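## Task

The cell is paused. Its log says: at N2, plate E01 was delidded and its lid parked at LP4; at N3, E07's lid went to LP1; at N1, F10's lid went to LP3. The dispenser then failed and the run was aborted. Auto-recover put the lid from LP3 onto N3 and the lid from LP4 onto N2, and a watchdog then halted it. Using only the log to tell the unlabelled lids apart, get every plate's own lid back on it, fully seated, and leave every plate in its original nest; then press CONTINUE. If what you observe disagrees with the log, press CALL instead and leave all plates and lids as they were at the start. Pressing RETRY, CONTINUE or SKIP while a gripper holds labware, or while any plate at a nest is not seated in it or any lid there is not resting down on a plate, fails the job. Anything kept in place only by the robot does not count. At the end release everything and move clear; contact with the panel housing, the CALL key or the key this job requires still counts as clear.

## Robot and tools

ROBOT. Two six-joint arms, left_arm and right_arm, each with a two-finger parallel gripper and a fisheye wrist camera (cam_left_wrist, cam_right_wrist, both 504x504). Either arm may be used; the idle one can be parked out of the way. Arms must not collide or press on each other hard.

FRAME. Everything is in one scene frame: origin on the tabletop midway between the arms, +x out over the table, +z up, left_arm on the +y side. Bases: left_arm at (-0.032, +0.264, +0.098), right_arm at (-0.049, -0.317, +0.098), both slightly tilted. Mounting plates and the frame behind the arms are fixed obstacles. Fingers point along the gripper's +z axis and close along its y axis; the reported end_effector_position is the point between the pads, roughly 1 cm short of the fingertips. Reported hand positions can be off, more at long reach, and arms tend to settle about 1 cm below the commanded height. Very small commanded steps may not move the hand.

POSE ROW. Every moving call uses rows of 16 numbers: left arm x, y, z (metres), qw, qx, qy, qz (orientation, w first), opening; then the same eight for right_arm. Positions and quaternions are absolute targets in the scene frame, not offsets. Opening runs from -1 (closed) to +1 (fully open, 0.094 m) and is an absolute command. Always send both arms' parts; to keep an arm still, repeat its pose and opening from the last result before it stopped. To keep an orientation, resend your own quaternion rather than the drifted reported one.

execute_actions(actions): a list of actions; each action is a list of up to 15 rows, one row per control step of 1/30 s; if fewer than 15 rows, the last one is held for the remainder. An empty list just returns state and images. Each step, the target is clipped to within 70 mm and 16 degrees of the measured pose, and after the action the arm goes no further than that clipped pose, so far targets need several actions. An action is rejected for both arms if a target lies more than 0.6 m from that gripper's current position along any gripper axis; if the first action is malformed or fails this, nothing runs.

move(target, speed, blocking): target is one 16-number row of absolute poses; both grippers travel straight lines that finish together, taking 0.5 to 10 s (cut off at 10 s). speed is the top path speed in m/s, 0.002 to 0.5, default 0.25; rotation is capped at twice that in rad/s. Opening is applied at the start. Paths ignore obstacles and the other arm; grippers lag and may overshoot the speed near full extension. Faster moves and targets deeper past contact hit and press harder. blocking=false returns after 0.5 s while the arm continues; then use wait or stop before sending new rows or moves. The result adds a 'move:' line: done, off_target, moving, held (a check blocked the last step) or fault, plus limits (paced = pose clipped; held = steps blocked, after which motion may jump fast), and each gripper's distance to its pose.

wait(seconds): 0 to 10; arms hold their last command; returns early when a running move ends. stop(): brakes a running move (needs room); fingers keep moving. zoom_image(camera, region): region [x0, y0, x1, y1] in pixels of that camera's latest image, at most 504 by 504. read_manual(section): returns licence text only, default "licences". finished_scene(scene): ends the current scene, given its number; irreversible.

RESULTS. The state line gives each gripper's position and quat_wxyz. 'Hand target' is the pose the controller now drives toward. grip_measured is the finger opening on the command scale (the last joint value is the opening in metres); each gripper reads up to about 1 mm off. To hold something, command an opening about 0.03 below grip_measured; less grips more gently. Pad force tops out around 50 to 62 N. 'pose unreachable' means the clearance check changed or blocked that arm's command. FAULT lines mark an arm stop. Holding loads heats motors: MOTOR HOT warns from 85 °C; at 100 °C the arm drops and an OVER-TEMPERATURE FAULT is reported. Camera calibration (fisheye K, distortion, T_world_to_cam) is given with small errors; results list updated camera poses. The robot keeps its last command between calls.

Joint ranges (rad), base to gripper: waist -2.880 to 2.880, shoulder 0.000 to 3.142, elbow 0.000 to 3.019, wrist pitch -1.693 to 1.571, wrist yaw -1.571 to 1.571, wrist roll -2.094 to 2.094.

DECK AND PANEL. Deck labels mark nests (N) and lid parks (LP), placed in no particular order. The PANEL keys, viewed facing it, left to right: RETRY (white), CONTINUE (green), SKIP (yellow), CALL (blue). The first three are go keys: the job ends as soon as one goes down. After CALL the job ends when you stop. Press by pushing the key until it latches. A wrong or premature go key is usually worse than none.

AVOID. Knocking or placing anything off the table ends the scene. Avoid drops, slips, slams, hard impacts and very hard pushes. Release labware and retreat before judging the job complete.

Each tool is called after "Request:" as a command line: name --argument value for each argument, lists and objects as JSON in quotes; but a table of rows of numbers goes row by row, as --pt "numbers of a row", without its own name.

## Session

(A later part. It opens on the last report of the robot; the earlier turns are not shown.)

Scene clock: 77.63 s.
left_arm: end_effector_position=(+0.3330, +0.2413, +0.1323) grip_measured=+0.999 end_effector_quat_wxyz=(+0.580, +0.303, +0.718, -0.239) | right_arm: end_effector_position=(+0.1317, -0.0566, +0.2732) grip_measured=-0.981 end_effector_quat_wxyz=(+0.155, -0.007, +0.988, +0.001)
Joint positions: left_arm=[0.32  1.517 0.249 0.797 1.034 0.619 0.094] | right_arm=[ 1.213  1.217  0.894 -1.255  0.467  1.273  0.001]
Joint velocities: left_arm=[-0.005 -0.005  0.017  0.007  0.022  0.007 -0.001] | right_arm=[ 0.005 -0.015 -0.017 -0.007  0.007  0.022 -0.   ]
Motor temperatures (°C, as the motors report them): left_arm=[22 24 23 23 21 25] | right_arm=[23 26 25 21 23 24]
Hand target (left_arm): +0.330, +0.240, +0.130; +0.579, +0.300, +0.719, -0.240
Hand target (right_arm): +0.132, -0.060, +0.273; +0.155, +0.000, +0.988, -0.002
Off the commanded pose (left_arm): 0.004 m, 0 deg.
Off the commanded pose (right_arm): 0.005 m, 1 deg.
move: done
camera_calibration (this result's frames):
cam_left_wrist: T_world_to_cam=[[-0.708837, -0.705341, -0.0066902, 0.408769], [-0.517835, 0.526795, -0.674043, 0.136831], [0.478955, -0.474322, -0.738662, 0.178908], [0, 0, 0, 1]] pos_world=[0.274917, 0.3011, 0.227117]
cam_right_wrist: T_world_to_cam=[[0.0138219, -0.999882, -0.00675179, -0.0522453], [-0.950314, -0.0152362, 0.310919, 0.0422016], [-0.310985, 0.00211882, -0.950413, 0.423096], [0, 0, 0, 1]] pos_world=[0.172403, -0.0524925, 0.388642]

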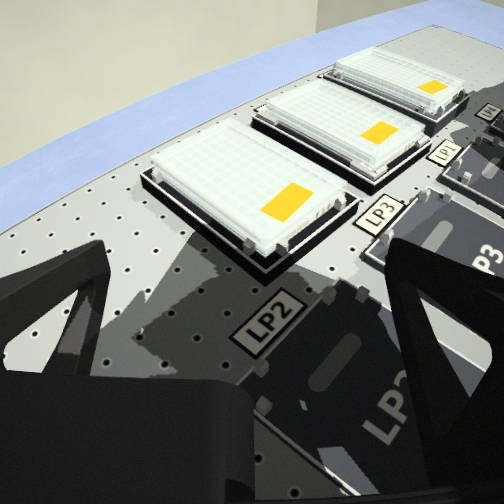

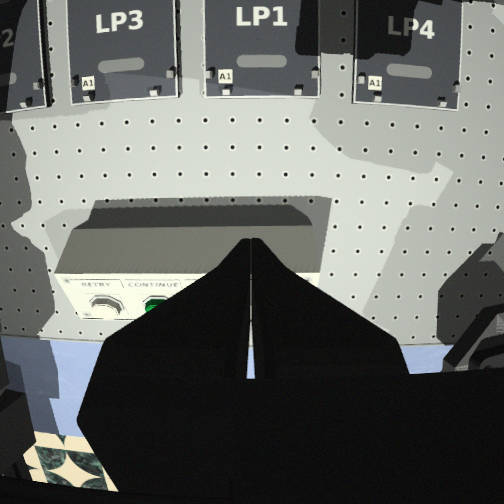

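Request:
move --target '[0.36,0.24,0.09,0.68,0.42,0.5,-0.33,1,0.03,0.0,0.2,0.15,0,0.99,0,-1]'

Request:
zoom_image --camera "cam_left_wrist" --region '[90,120,410,380]'

Scene clock: 79.37 s.
left_arm: end_effector_position=(+0.3410, +0.2336, +0.1148) grip_measured=+0.999 end_effector_quat_wxyz=(+0.619, +0.364, +0.626, -0.303) | right_arm: end_effector_position=(+0.0339, -0.0022, +0.2045) grip_measured=-0.981 end_effector_quat_wxyz=(+0.153, -0.003, +0.988, +0.001)
Joint positions: left_arm=[0.351 1.795 0.358 1.008 1.313 0.674 0.094] | right_arm=[ 1.488  1.45   0.853 -1.116  0.442  1.586  0.001]
Joint velocities: left_arm=[-0.005 -0.005  0.002 -0.002 -0.007 -0.051  0.001] | right_arm=[-0.005 -0.005 -0.002 -0.002  0.022 -0.081  0.001]
Motor temperatures (°C, as the motors report them): left_arm=[22 24 23 23 21 25] | right_arm=[23 26 25 21 23 24]
Hand target (left_arm): +0.340, +0.233, +0.117; +0.620, +0.364, +0.626, -0.303
Hand target (right_arm): +0.030, -0.000, +0.200; +0.152, -0.000, +0.988, +0.001
Off the commanded pose (left_arm): 0.032 m, 18 deg; orientation clipped at the last step of the last action.
Off the commanded pose (right_arm): 0.006 m, 1 deg.
move: held (left_arm); limits=paced,held; held on 29 of 48 steps (left_arm), including the last (left_arm)
pose unreachable (left arm): on one or more control steps of this call, first in action 0 (counted from 0), this arm could not follow its commanded pose, so it was not sent that pose on those steps. On the call's last step it was still not sent that pose. It may still have moved: this result reports where it is.
cause: the commanded pose would bring two parts of the arm too close to each other (its wrist (the part past joint 4) and its wrist camera, with joints 5 (wrist yaw) and 6 (wrist roll) between them).
camera_calibration (this result's frames):
cam_left_wrist: T_world_to_cam=[[-0.828964, -0.555126, -0.0682148, 0.421917], [-0.298212, 0.541874, -0.785775, 0.0676012], [0.473168, -0.631037, -0.614739, 0.182847], [0, 0, 0, 1]] pos_world=[0.283396, 0.312969, 0.194304]
cam_right_wrist: T_world_to_cam=[[0.00617629, -0.999947, -0.00825245, 0.00361027], [-0.948924, -0.00846403, 0.315391, -0.0294948], [-0.315444, 0.005883, -0.948926, 0.327163], [0, 0, 0, 1]] pos_world=[0.0751908, 0.00143573, 0.319786]

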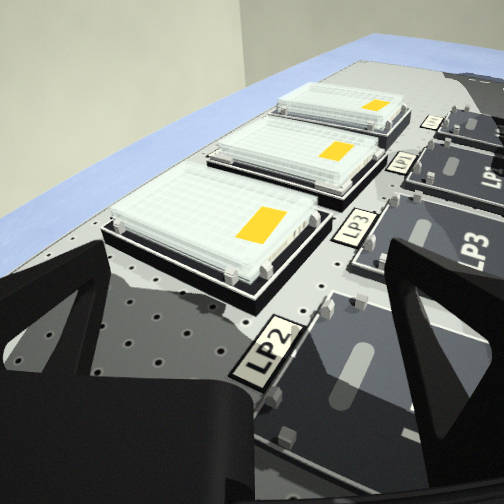

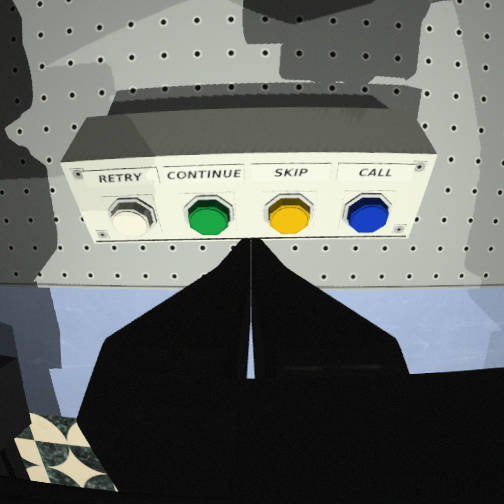

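Region (90, 120, 410, 380) of cam_left_wrist's 504x504 image, scaled by 1.575, with more detail than that image has; it fills the top 410 rows of this view, and the rest is white.

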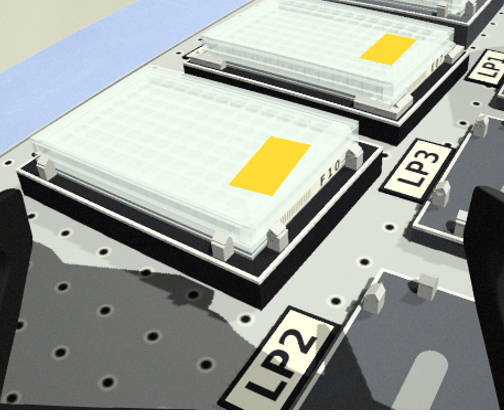

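Request:
move --target '[0.455,0.125,0.13,0,0,1,0,0.2,0.0,-0.03,0.16,0.3,0,0.954,0,-1]'

Request:
move --target '[0.45,0.125,0.03,0,0,1,0,0.2,0.0,-0.03,0.16,0.3,0,0.954,0,-1]' --speed 0.07

Request:
move --target '[0.455,0.08,0.14,0,0,1,0,0.2,0.0,-0.03,0.16,0.3,0,0.954,0,-1]' --speed 0.1

Request:
move --target '[0.455,-0.005,0.11,0,0.02,1,0,0.2,0.0,-0.03,0.16,0.3,0,0.954,0,-1]'

Request:
move --target '[0.45,-0.005,0.03,0,0.02,1,0,0.2,0.0,-0.03,0.16,0.3,0,0.954,0,-1]' --speed 0.06

Request:
zoom_image --camera "cam_left_wrist" --region '[60,0,440,250]'

Scene clock: 83.67 s.
left_arm: end_effector_position=(+0.4386, +0.1329, +0.1303) grip_measured=+0.202 end_effector_quat_wxyz=(+0.003, -0.004, +1.000, +0.000) | right_arm: end_effector_position=(+0.0037, -0.0286, +0.1671) grip_measured=-0.981 end_effector_quat_wxyz=(+0.297, +0.003, +0.955, +0.003)
Joint positions: left_arm=[-0.374  1.691  1.177 -0.99  -0.187 -0.358  0.056] | right_arm=[ 1.699  1.558  0.739 -1.081  0.688  1.875  0.001]
Joint velocities: left_arm=[-0.024 -0.015  0.002  0.002 -0.037 -0.007 -0.001] | right_arm=[-0.015  0.005  0.007  0.002  0.051  0.066  0.   ]
Motor temperatures (°C, as the motors report them): left_arm=[22 24 23 23 21 25] | right_arm=[23 26 25 21 23 24]
Hand target (left_arm): +0.452, +0.123, +0.135; +0.007, -0.004, +1.000, +0.000
Hand target (right_arm): +0.000, -0.030, +0.161; +0.301, +0.000, +0.953, -0.000
Off the commanded pose (left_arm): 0.018 m, 1 deg.
Off the commanded pose (right_arm): 0.008 m, 1 deg.
move: off_target (left_arm)
camera_calibration (this result's frames):
cam_left_wrist: T_world_to_cam=[[0.0101007, -0.999938, -0.00466878, 0.130702], [-0.820212, -0.0109557, 0.571955, 0.288966], [-0.57197, -0.00194776, -0.820272, 0.484224], [0, 0, 0, 1]] pos_world=[0.512655, 0.134803, 0.232531]
cam_right_wrist: T_world_to_cam=[[-0.0020735, -0.999907, -0.0134846, -0.0220042], [-0.99971, 0.00174892, 0.0240381, 0.0025999], [-0.0240123, 0.0135305, -0.99962, 0.289934], [0, 0, 0, 1]] pos_world=[0.00951551, -0.0259296, 0.289465]

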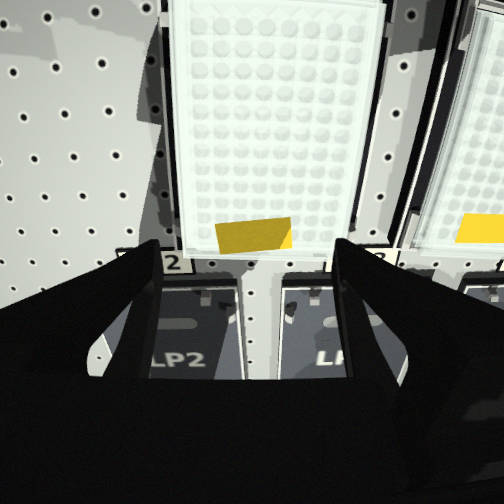

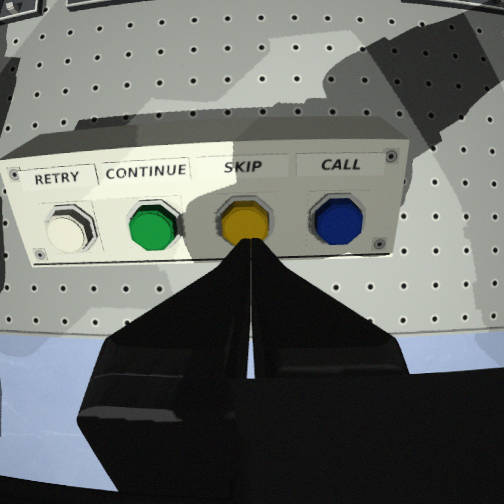

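Scene clock: 85.37 s.
left_arm: end_effector_position=(+0.4561, +0.1185, +0.0657) grip_measured=+0.202 end_effector_quat_wxyz=(+0.018, -0.001, +1.000, -0.005) | right_arm: end_effector_position=(+0.0036, -0.0281, +0.1670) grip_measured=-0.981 end_effector_quat_wxyz=(+0.297, +0.003, +0.955, +0.004)
Joint positions: left_arm=[-0.365  1.824  1.168 -0.814 -0.187 -0.337  0.056] | right_arm=[ 1.699  1.558  0.739 -1.079  0.688  1.875  0.001]
Joint velocities: left_arm=[ 0.005  0.005  0.017 -0.012 -0.007 -0.066 -0.   ] | right_arm=[-0.005 -0.015  0.007 -0.002 -0.007  0.007 -0.   ]
Motor temperatures (°C, as the motors report them): left_arm=[22 24 23 23 21 25] | right_arm=[23 26 25 21 23 24]
Hand target (left_arm): +0.449, +0.125, +0.032; -0.000, -0.000, +1.000, +0.000
Hand target (right_arm): +0.000, -0.030, +0.160; +0.300, +0.000, +0.954, +0.000
Off the commanded pose (left_arm): 0.037 m, 2 deg.
Off the commanded pose (right_arm): 0.008 m, 1 deg.
move: off_target (left_arm)
camera_calibration (this result's frames):
cam_left_wrist: T_world_to_cam=[[0.00402224, -0.999977, 0.00552798, 0.117969], [-0.83618, -0.000331485, 0.548454, 0.347717], [-0.54844, -0.0068284, -0.836162, 0.432084], [0, 0, 0, 1]] pos_world=[0.527252, 0.121032, 0.169933]
cam_right_wrist: T_world_to_cam=[[-0.00231719, -0.999874, -0.0156988, -0.0211813], [-0.999696, 0.00193107, 0.0245656, 0.00240283], [-0.0245322, 0.015751, -0.999575, 0.289905], [0, 0, 0, 1]] pos_world=[0.00946502, -0.0257496, 0.289391]

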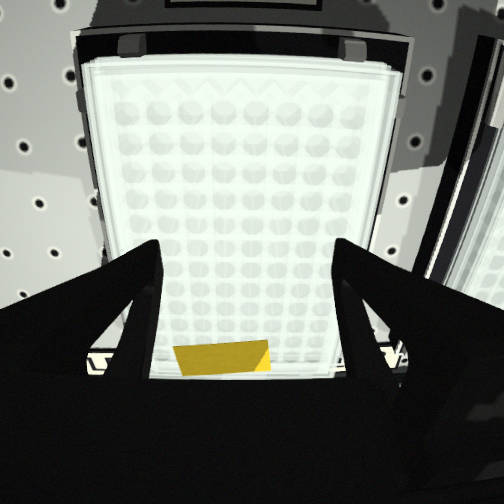

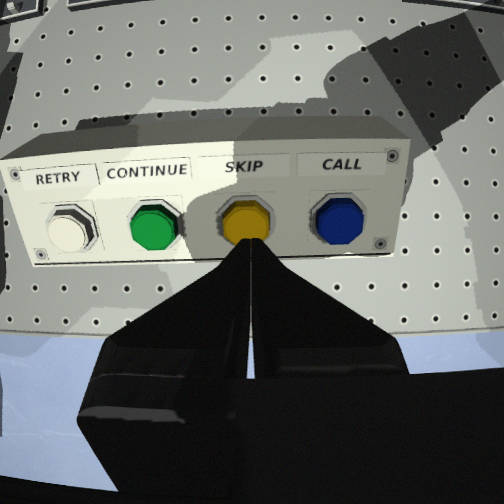

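Scene clock: 86.57 s.
left_arm: end_effector_position=(+0.4365, +0.0889, +0.1172) grip_measured=+0.202 end_effector_quat_wxyz=(-0.021, +0.005, +1.000, +0.008) | right_arm: end_effector_position=(+0.0036, -0.0281, +0.1670) grip_measured=-0.981 end_effector_quat_wxyz=(+0.297, +0.003, +0.955, +0.004)
Joint positions: left_arm=[-0.452  1.784  1.25  -1.036 -0.187 -0.428  0.056] | right_arm=[ 1.699  1.558  0.739 -1.079  0.688  1.875  0.001]
Joint velocities: left_arm=[-0.005 -0.005 -0.012  0.007 -0.051  0.007 -0.001] | right_arm=[ 0.015 -0.005  0.007 -0.002 -0.007 -0.051 -0.   ]
Motor temperatures (°C, as the motors report them): left_arm=[22 24 24 23 21 25] | right_arm=[23 26 25 21 23 24]
Hand target (left_arm): +0.452, +0.081, +0.141; +0.000, +0.000, +1.000, -0.001
Hand target (right_arm): +0.000, -0.030, +0.160; +0.300, -0.000, +0.954, +0.000
Off the commanded pose (left_arm): 0.031 m, 3 deg.
Off the commanded pose (right_arm): 0.008 m, 1 deg.
move: off_target (left_arm)
camera_calibration (this result's frames):
cam_left_wrist: T_world_to_cam=[[-0.00875249, -0.999741, -0.0209936, 0.0968288], [-0.791385, -0.00590809, 0.61129, 0.276642], [-0.611256, 0.0219643, -0.791128, 0.483799], [0, 0, 0, 1]] pos_world=[0.515502, 0.0878119, 0.215671]
cam_right_wrist: T_world_to_cam=[[-0.00231719, -0.999874, -0.0156988, -0.0211813], [-0.999696, 0.00193107, 0.0245656, 0.00240283], [-0.0245322, 0.015751, -0.999575, 0.289905], [0, 0, 0, 1]] pos_world=[0.00946502, -0.0257496, 0.289391]

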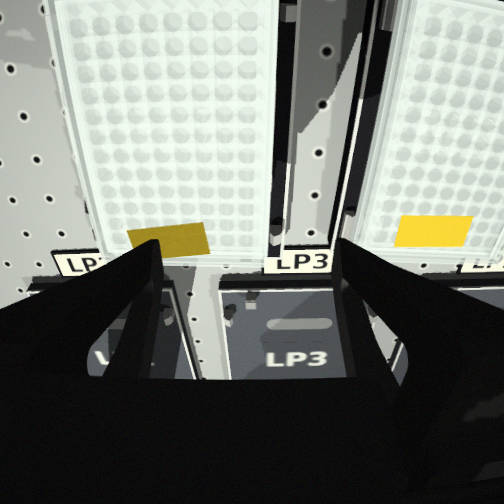

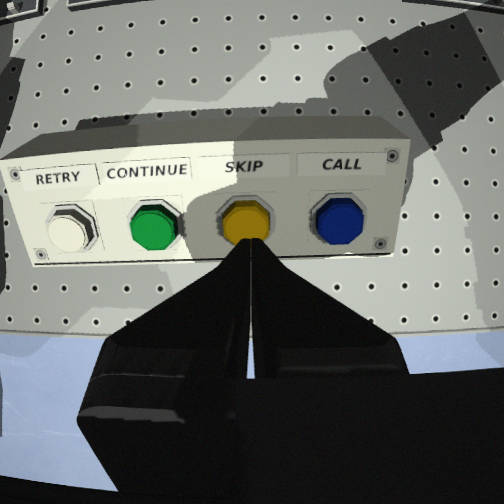

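Scene clock: 87.37 s.
left_arm: end_effector_position=(+0.4325, +0.0004, +0.1087) grip_measured=+0.202 end_effector_quat_wxyz=(-0.013, +0.034, +0.999, +0.005) | right_arm: end_effector_position=(+0.0036, -0.0281, +0.1670) grip_measured=-0.981 end_effector_quat_wxyz=(+0.297, +0.003, +0.955, +0.004)
Joint positions: left_arm=[-0.601  1.898  1.354 -1.036 -0.188 -0.518  0.056] | right_arm=[ 1.699  1.558  0.739 -1.079  0.688  1.875  0.001]
Joint velocities: left_arm=[ 0.015 -0.005  0.017 -0.007 -0.066 -0.066  0.   ] | right_arm=[-0.005  0.005 -0.002  0.002 -0.051 -0.051 -0.001]
Motor temperatures (°C, as the motors report them): left_arm=[22 24 24 23 21 25] | right_arm=[23 26 25 21 23 24]
Hand target (left_arm): +0.453, -0.005, +0.111; -0.000, +0.020, +1.000, -0.001
Hand target (right_arm): +0.000, -0.030, +0.160; +0.300, -0.000, +0.954, +0.000
Off the commanded pose (left_arm): 0.023 m, 2 deg.
Off the commanded pose (right_arm): 0.008 m, 1 deg.
move: off_target (left_arm)
camera_calibration (this result's frames):
cam_left_wrist: T_world_to_cam=[[-0.0666779, -0.997696, -0.012542, 0.0323103], [-0.800054, 0.0459497, 0.598165, 0.283252], [-0.596211, 0.0499187, -0.801275, 0.471184], [0, 0, 0, 1]] pos_world=[0.509696, -0.00430033, 0.208521]
cam_right_wrist: T_world_to_cam=[[-0.00231719, -0.999874, -0.0156988, -0.0211813], [-0.999696, 0.00193107, 0.0245656, 0.00240283], [-0.0245322, 0.015751, -0.999575, 0.289905], [0, 0, 0, 1]] pos_world=[0.00946502, -0.0257496, 0.289391]

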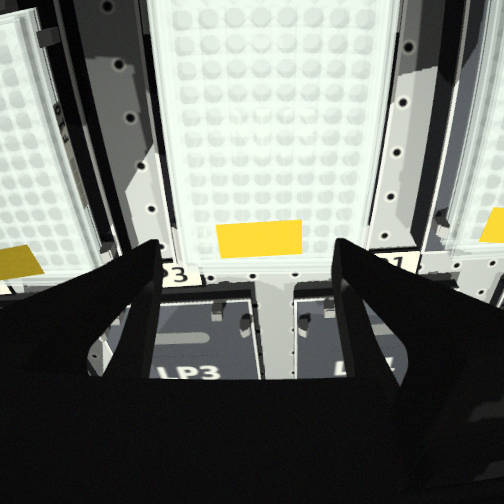

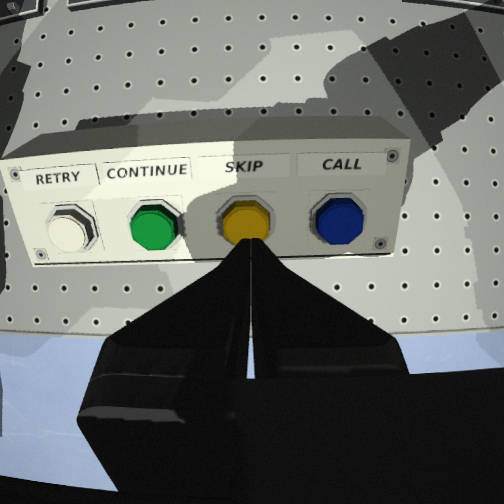

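Scene clock: 88.97 s.
left_arm: end_effector_position=(+0.4514, -0.0135, +0.0652) grip_measured=+0.202 end_effector_quat_wxyz=(+0.013, +0.023, +1.000, -0.010) | right_arm: end_effector_position=(+0.0036, -0.0281, +0.1670) grip_measured=-0.981 end_effector_quat_wxyz=(+0.297, +0.003, +0.955, +0.004)
Joint positions: left_arm=[-0.589  1.981  1.354 -0.892 -0.19  -0.518  0.056] | right_arm=[ 1.699  1.558  0.739 -1.079  0.688  1.875  0.001]
Joint velocities: left_arm=[-0.005 -0.005  0.002 -0.002  0.007 -0.007 -0.001] | right_arm=[-0.015  0.005 -0.002 -0.007  0.007  0.022 -0.   ]
Motor temperatures (°C, as the motors report them): left_arm=[22 24 24 23 21 25] | right_arm=[23 26 25 21 23 24]
Hand target (left_arm): +0.449, -0.005, +0.032; -0.000, +0.020, +1.000, -0.000
Hand target (right_arm): +0.000, -0.030, +0.160; +0.300, -0.000, +0.954, +0.000
Off the commanded pose (left_arm): 0.036 m, 2 deg.
Off the commanded pose (right_arm): 0.008 m, 1 deg.
move: off_target (left_arm)
camera_calibration (this result's frames):
cam_left_wrist: T_world_to_cam=[[-0.042963, -0.998973, 0.0144076, 0.00662959], [-0.829855, 0.0437123, 0.556264, 0.341193], [-0.556322, 0.0119426, -0.830881, 0.431681], [0, 0, 0, 1]] pos_world=[0.52358, -0.0134469, 0.168787]
cam_right_wrist: T_world_to_cam=[[-0.00231719, -0.999874, -0.0156988, -0.0211813], [-0.999696, 0.00193107, 0.0245656, 0.00240283], [-0.0245322, 0.015751, -0.999575, 0.289905], [0, 0, 0, 1]] pos_world=[0.00946502, -0.0257496, 0.289391]

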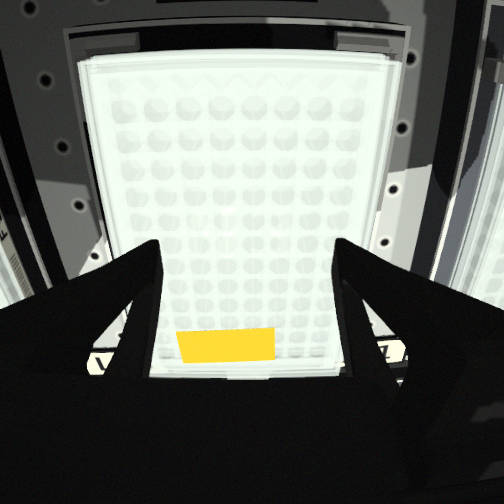

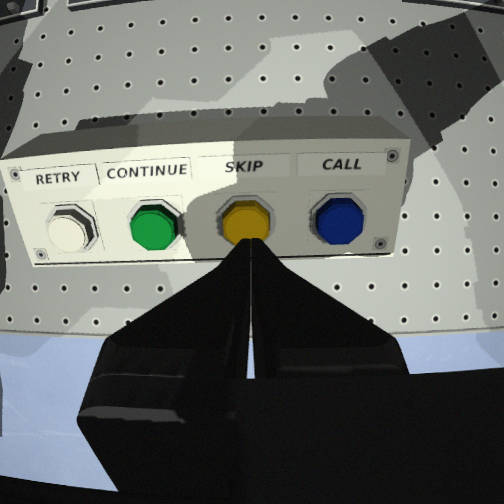

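Region (60, 0, 440, 250) of cam_left_wrist's 504x504 image, scaled by 1.326, with more detail than that image has; it fills the top 332 rows of this view, and the rest is white.

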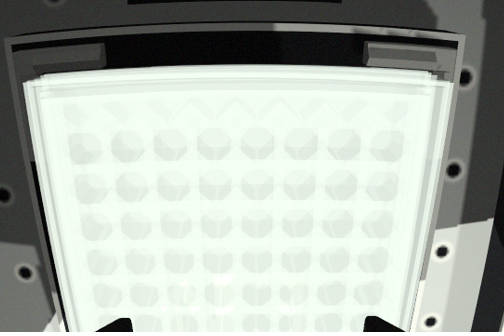

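Request:
move --target '[0.45,0.05,0.16,0,0,1,0,0.2,0.0,-0.03,0.16,0.3,0,0.954,0,-1]' --speed 0.15

Request:
move --target '[0.4,0.33,0.18,0,0,1,0,0.2,-0.005,0.027,0.105,0.3,0,0.954,0,-1]'

Scene clock: 90.17 s.
left_arm: end_effector_position=(+0.4497, +0.0415, +0.1555) grip_measured=+0.202 end_effector_quat_wxyz=(+0.003, +0.000, +1.000, -0.003) | right_arm: end_effector_position=(+0.0036, -0.0281, +0.1670) grip_measured=-0.981 end_effector_quat_wxyz=(+0.297, +0.003, +0.955, +0.004)
Joint positions: left_arm=[-0.537  1.792  1.354 -1.094 -0.19  -0.514  0.056] | right_arm=[ 1.699  1.558  0.739 -1.079  0.688  1.875  0.001]
Joint velocities: left_arm=[ 0.005  0.005 -0.002  0.007  0.022  0.007  0.001] | right_arm=[-0.015 -0.015 -0.002  0.002 -0.007  0.007 -0.   ]
Motor temperatures (°C, as the motors report them): left_arm=[22 24 24 23 21 25] | right_arm=[23 26 25 21 23 24]
Hand target (left_arm): +0.450, +0.051, +0.160; +0.000, +0.000, +1.000, +0.001
Hand target (right_arm): +0.000, -0.030, +0.160; +0.300, -0.000, +0.954, +0.000
Off the commanded pose (left_arm): 0.010 m, 1 deg.
Off the commanded pose (right_arm): 0.008 m, 1 deg.
move: done
camera_calibration (this result's frames):
cam_left_wrist: T_world_to_cam=[[0.00139567, -0.999997, 0.00190163, 0.042259], [-0.820279, -0.0000571763, 0.571964, 0.282291], [-0.571962, -0.00235814, -0.820277, 0.511088], [0, 0, 0, 1]] pos_world=[0.523821, 0.0434802, 0.257693]
cam_right_wrist: T_world_to_cam=[[-0.00231719, -0.999874, -0.0156988, -0.0211813], [-0.999696, 0.00193107, 0.0245656, 0.00240283], [-0.0245322, 0.015751, -0.999575, 0.289905], [0, 0, 0, 1]] pos_world=[0.00946502, -0.0257496, 0.289391]

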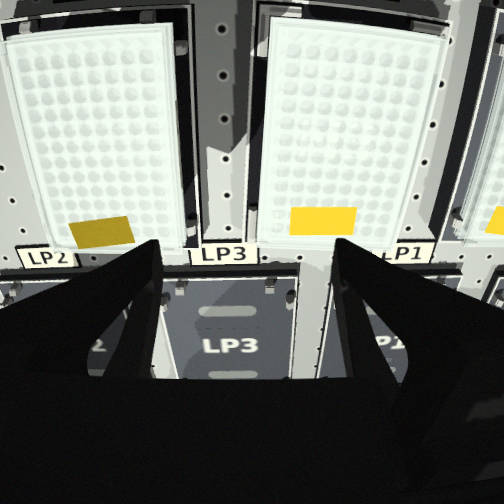

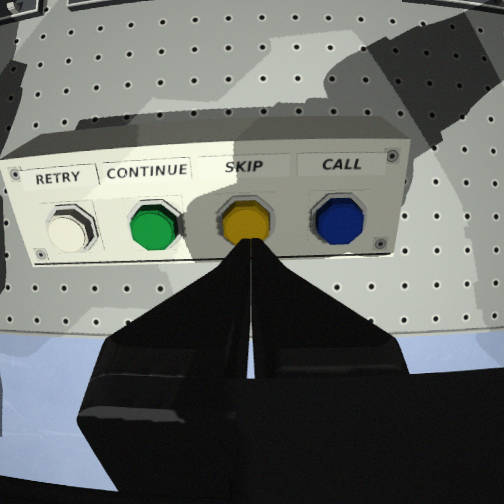

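Scene clock: 91.97 s.
left_arm: end_effector_position=(+0.4085, +0.3333, +0.1764) grip_measured=+0.202 end_effector_quat_wxyz=(-0.002, -0.007, +1.000, +0.005) | right_arm: end_effector_position=(-0.0070, +0.0106, +0.1040) grip_measured=-0.981 end_effector_quat_wxyz=(+0.302, -0.005, +0.953, -0.006)
Joint positions: left_arm=[ 0.043  1.44   1.086 -1.088 -0.155  0.056  0.056] | right_arm=[ 1.687  1.801  0.793 -0.902  0.698  1.853  0.001]
Joint velocities: left_arm=[-0.005 -0.005 -0.007 -0.002 -0.037  0.125  0.001] | right_arm=[-0.005  0.005 -0.012 -0.007  0.022 -0.037 -0.001]
Motor temperatures (°C, as the motors report them): left_arm=[22 24 24 23 21 25] | right_arm=[23 26 25 21 23 24]
Hand target (left_arm): +0.403, +0.332, +0.178; -0.001, +0.000, +1.000, +0.004
Hand target (right_arm): -0.005, +0.026, +0.104; +0.300, -0.000, +0.954, -0.000
Off the commanded pose (left_arm): 0.010 m, 1 deg.
Off the commanded pose (right_arm): 0.017 m, 1 deg.
move: off_target (right_arm)
camera_calibration (this result's frames):
cam_left_wrist: T_world_to_cam=[[0.016474, -0.999754, -0.014835, 0.330785], [-0.814302, -0.0220249, 0.580024, 0.23996], [-0.580208, 0.00252479, -0.814464, 0.506095], [0, 0, 0, 1]] pos_world=[0.483591, 0.334711, 0.277921]
cam_right_wrist: T_world_to_cam=[[0.00675679, -0.99995, 0.00736464, 0.0141424], [-0.999876, -0.00665117, 0.0142725, -0.00555887], [-0.0142228, -0.00746016, -0.999871, 0.226419], [0, 0, 0, 1]] pos_world=[-0.00243342, 0.0157938, 0.226365]

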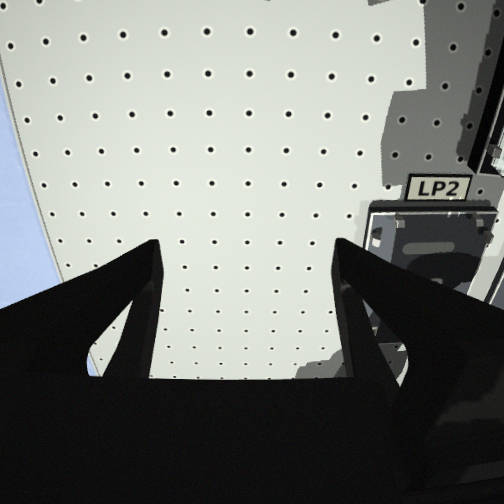

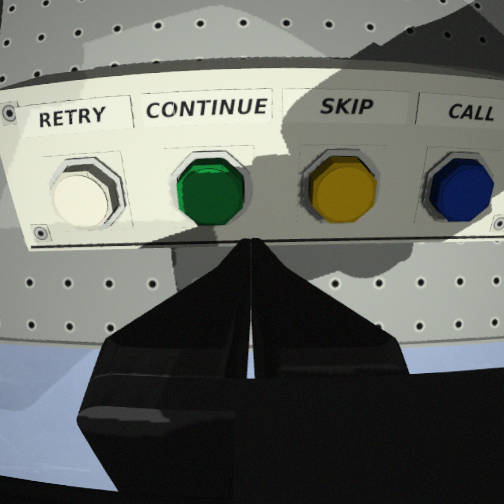

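Request:
move --target '[0.4,0.33,0.18,0,0,1,0,0.2,0.0,0.043,0.095,0.3,0,0.954,0,-1]' --speed 0.08

Request:
move --target '[0.4,0.33,0.18,0,0,1,0,0.2,0.014,0.035,0.065,0.3,0,0.954,0,-1]' --speed 0.05

Scene clock: 92.87 s.
left_arm: end_effector_position=(+0.4049, +0.3315, +0.1744) grip_measured=+0.202 end_effector_quat_wxyz=(-0.005, -0.006, +1.000, +0.001) | right_arm: end_effector_position=(-0.0020, +0.0288, +0.0962) grip_measured=-0.981 end_effector_quat_wxyz=(+0.301, -0.002, +0.954, -0.003)
Joint positions: left_arm=[ 0.043  1.438  1.077 -1.088 -0.147  0.058  0.056] | right_arm=[ 1.661  1.845  0.83  -0.869  0.705  1.824  0.001]
Joint velocities: left_arm=[-0.005  0.005 -0.007  0.002  0.022 -0.051 -0.001] | right_arm=[-0.005 -0.005  0.012 -0.007 -0.022  0.022 -0.001]
Motor temperatures (°C, as the motors report them): left_arm=[22 24 24 23 21 25] | right_arm=[23 26 25 21 23 24]
Hand target (left_arm): +0.400, +0.330, +0.180; -0.000, +0.000, +1.000, -0.000
Hand target (right_arm): +0.000, +0.042, +0.095; +0.300, +0.000, +0.954, -0.000
Off the commanded pose (left_arm): 0.008 m, 1 deg.
Off the commanded pose (right_arm): 0.014 m, 0 deg.
move: off_target (right_arm)
camera_calibration (this result's frames):
cam_left_wrist: T_world_to_cam=[[0.0139963, -0.999876, -0.00723378, 0.32874], [-0.810906, -0.0155832, 0.584969, 0.233734], [-0.585009, -0.00232151, -0.811023, 0.505322], [0, 0, 0, 1]] pos_world=[0.480553, 0.333515, 0.275479]
cam_right_wrist: T_world_to_cam=[[0.00237253, -0.999997, 0.000612417, 0.0330185], [-0.999863, -0.00236217, 0.0163924, -0.000606868], [-0.0163909, -0.000651224, -0.999865, 0.218565], [0, 0, 0, 1]] pos_world=[0.00289736, 0.0331593, 0.218525]

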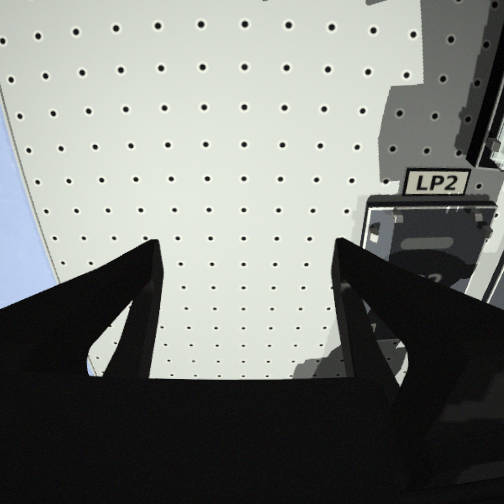

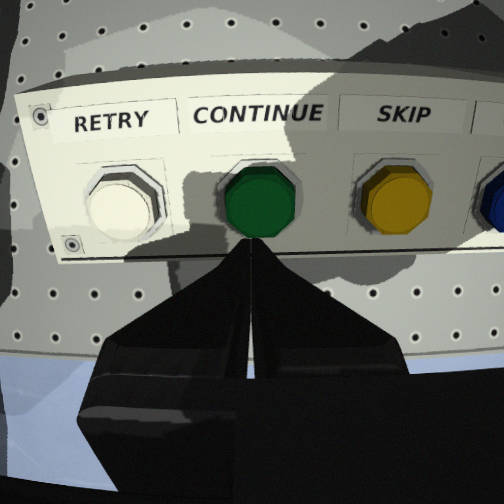

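Scene clock: 93.80 s.
left_arm: end_effector_position=(+0.4049, +0.3315, +0.1746) grip_measured=+0.202 end_effector_quat_wxyz=(-0.004, -0.006, +1.000, +0.001) | right_arm: end_effector_position=(+0.0059, +0.0400, +0.0819) grip_measured=-0.981 end_effector_quat_wxyz=(+0.299, +0.002, +0.954, +0.017)
Joint positions: left_arm=[ 0.043  1.437  1.077 -1.088 -0.147  0.058  0.056] | right_arm=[ 1.632  1.87   0.817 -0.758  0.717  1.774  0.001]
Joint velocities: left_arm=[-0.024  0.005 -0.002  0.002 -0.095  0.022  0.   ] | right_arm=[-0.005  0.005 -0.007 -0.002 -0.022 -0.081 -0.001]
Motor temperatures (°C, as the motors report them): left_arm=[22 24 24 23 21 25] | right_arm=[23 26 25 21 23 24]
Hand target (left_arm): +0.400, +0.330, +0.180; -0.000, -0.000, +1.000, -0.000
Hand target (right_arm): +0.013, +0.034, +0.066; +0.299, +0.000, +0.954, -0.000
Off the commanded pose (left_arm): 0.007 m, 1 deg.
Off the commanded pose (right_arm): 0.019 m, 2 deg.
move: off_target (right_arm)
camera_calibration (this result's frames):
cam_left_wrist: T_world_to_cam=[[0.0140537, -0.999875, -0.00725511, 0.328744], [-0.811125, -0.0156431, 0.584663, 0.23382], [-0.584704, -0.0023319, -0.811244, 0.505373], [0, 0, 0, 1]] pos_world=[0.480531, 0.33354, 0.275659]
cam_right_wrist: T_world_to_cam=[[0.00781237, -0.999143, -0.0406431, 0.0475216], [-0.999754, -0.0086487, 0.0204425, 0.0074265], [-0.0207765, 0.0404734, -0.998965, 0.202718], [0, 0, 0, 1]] pos_world=[0.0112652, 0.0393404, 0.204288]

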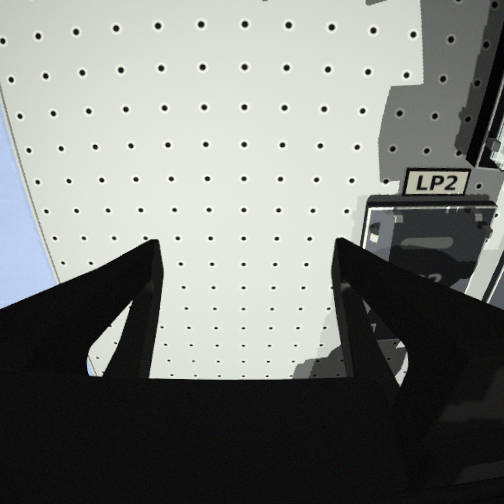

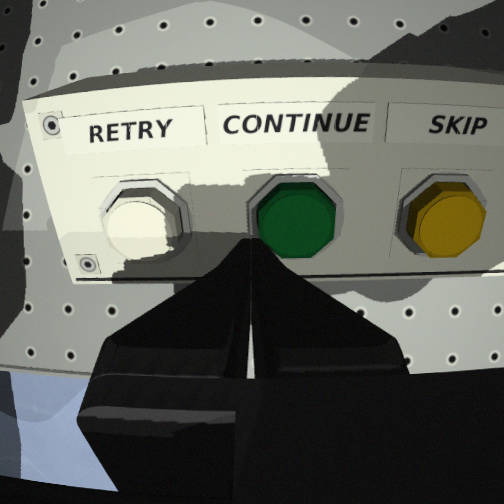

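Request:
move --target '[0.4,0.33,0.18,0,0,1,0,0.2,0.014,0.018,0.08,0.3,0,0.954,0,-1]' --speed 0.05

Request:
move --target '[0.4,0.33,0.18,0,0,1,0,0.2,0.034,0.017,0.045,0.3,0,0.954,0,-1]' --speed 0.05

Scene clock: 94.60 s.
left_arm: end_effector_position=(+0.4049, +0.3315, +0.1746) grip_measured=+0.202 end_effector_quat_wxyz=(-0.004, -0.006, +1.000, +0.001) | right_arm: end_effector_position=(+0.0071, +0.0327, +0.0849) grip_measured=-0.982 end_effector_quat_wxyz=(+0.297, +0.002, +0.955, +0.018)
Joint positions: left_arm=[ 0.043  1.437  1.077 -1.088 -0.147  0.058  0.056] | right_arm=[ 1.632  1.847  0.796 -0.758  0.715  1.773  0.001]
Joint velocities: left_arm=[-0.015 -0.005 -0.002 -0.012 -0.007  0.022  0.   ] | right_arm=[ 0.015 -0.005  0.002 -0.002  0.007 -0.022 -0.   ]
Motor temperatures (°C, as the motors report them): left_arm=[22 24 24 23 21 25] | right_arm=[23 26 25 21 23 24]
Hand target (left_arm): +0.400, +0.330, +0.180; -0.000, -0.000, +1.000, -0.000
Hand target (right_arm): +0.014, +0.018, +0.080; +0.300, -0.000, +0.954, -0.000
Off the commanded pose (left_arm): 0.007 m, 1 deg.
Off the commanded pose (right_arm): 0.017 m, 2 deg.
move: off_target (right_arm)
camera_calibration (this result's frames):
cam_left_wrist: T_world_to_cam=[[0.0140537, -0.999875, -0.00725511, 0.328744], [-0.811125, -0.0156431, 0.584663, 0.23382], [-0.584704, -0.0023319, -0.811244, 0.505373], [0, 0, 0, 1]] pos_world=[0.480531, 0.33354, 0.275659]
cam_right_wrist: T_world_to_cam=[[0.00851491, -0.999114, -0.0412069, 0.0404076], [-0.999683, -0.00948153, 0.0233193, 0.00829209], [-0.0236894, 0.0409953, -0.998878, 0.206065], [0, 0, 0, 1]] pos_world=[0.012827, 0.0320028, 0.207306]

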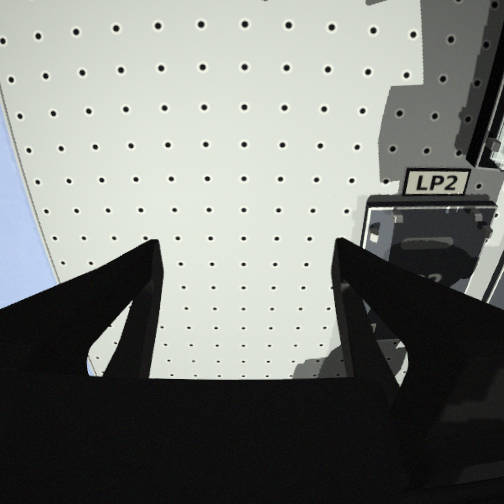

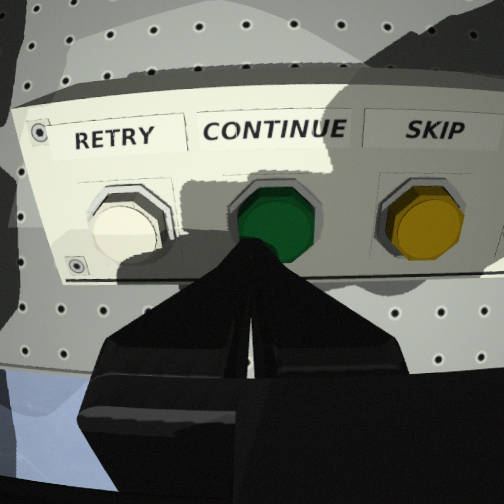

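Scene clock: 95.03 s.
left_arm: end_effector_position=(+0.4049, +0.3315, +0.1746) grip_measured=+0.202 end_effector_quat_wxyz=(-0.004, -0.006, +1.000, +0.001) | right_arm: end_effector_position=(+0.0087, +0.0339, +0.0817) grip_measured=-0.982 end_effector_quat_wxyz=(+0.298, -0.001, +0.954, +0.027)
Joint positions: left_arm=[ 0.043  1.437  1.077 -1.088 -0.147  0.058  0.056] | right_arm=[ 1.628  1.847  0.782 -0.717  0.722  1.752  0.001]
Joint velocities: left_arm=[-0.005 -0.015  0.017  0.002  0.037 -0.022 -0.001] | right_arm=[-0.015  0.005  0.002 -0.012 -0.037 -0.007 -0.001]
Motor temperatures (°C, as the motors report them): left_arm=[22 24 24 23 21 25] | right_arm=[23 26 25 21 23 24]
move: unfinished (the scene ended)
camera_calibration (this result's frames):
cam_left_wrist: T_world_to_cam=[[0.0140537, -0.999875, -0.00725511, 0.328744], [-0.811125, -0.0156431, 0.584663, 0.23382], [-0.584704, -0.0023319, -0.811244, 0.505373], [0, 0, 0, 1]] pos_world=[0.480531, 0.33354, 0.275659]
cam_right_wrist: T_world_to_cam=[[0.0191773, -0.998211, -0.0566275, 0.0425717], [-0.999586, -0.0203579, 0.0203462, 0.0106178], [-0.0214626, 0.0562138, -0.998188, 0.202222], [0, 0, 0, 1]] pos_world=[0.0141372, 0.031344, 0.204051]
The task's run has ended: the event that ends the task has happened. This ends this scene only. If you have not yet called finished_scene for this scene, call it to go on to the next scene.

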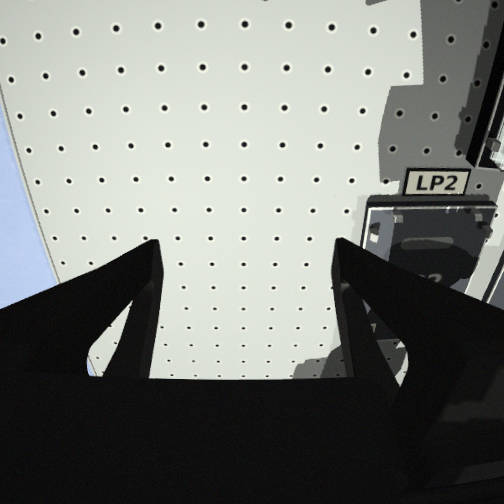

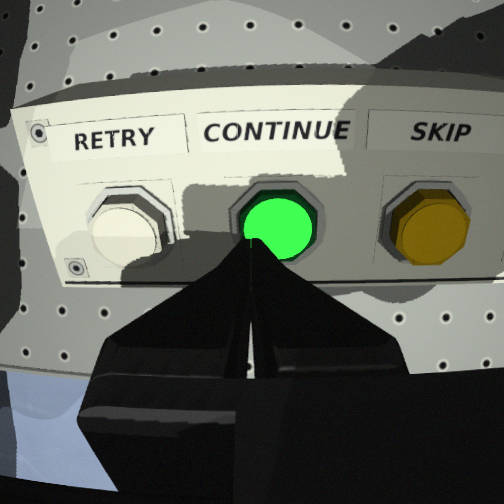

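Request:
finished_scene --scene 1

The scene is finished: the task was done.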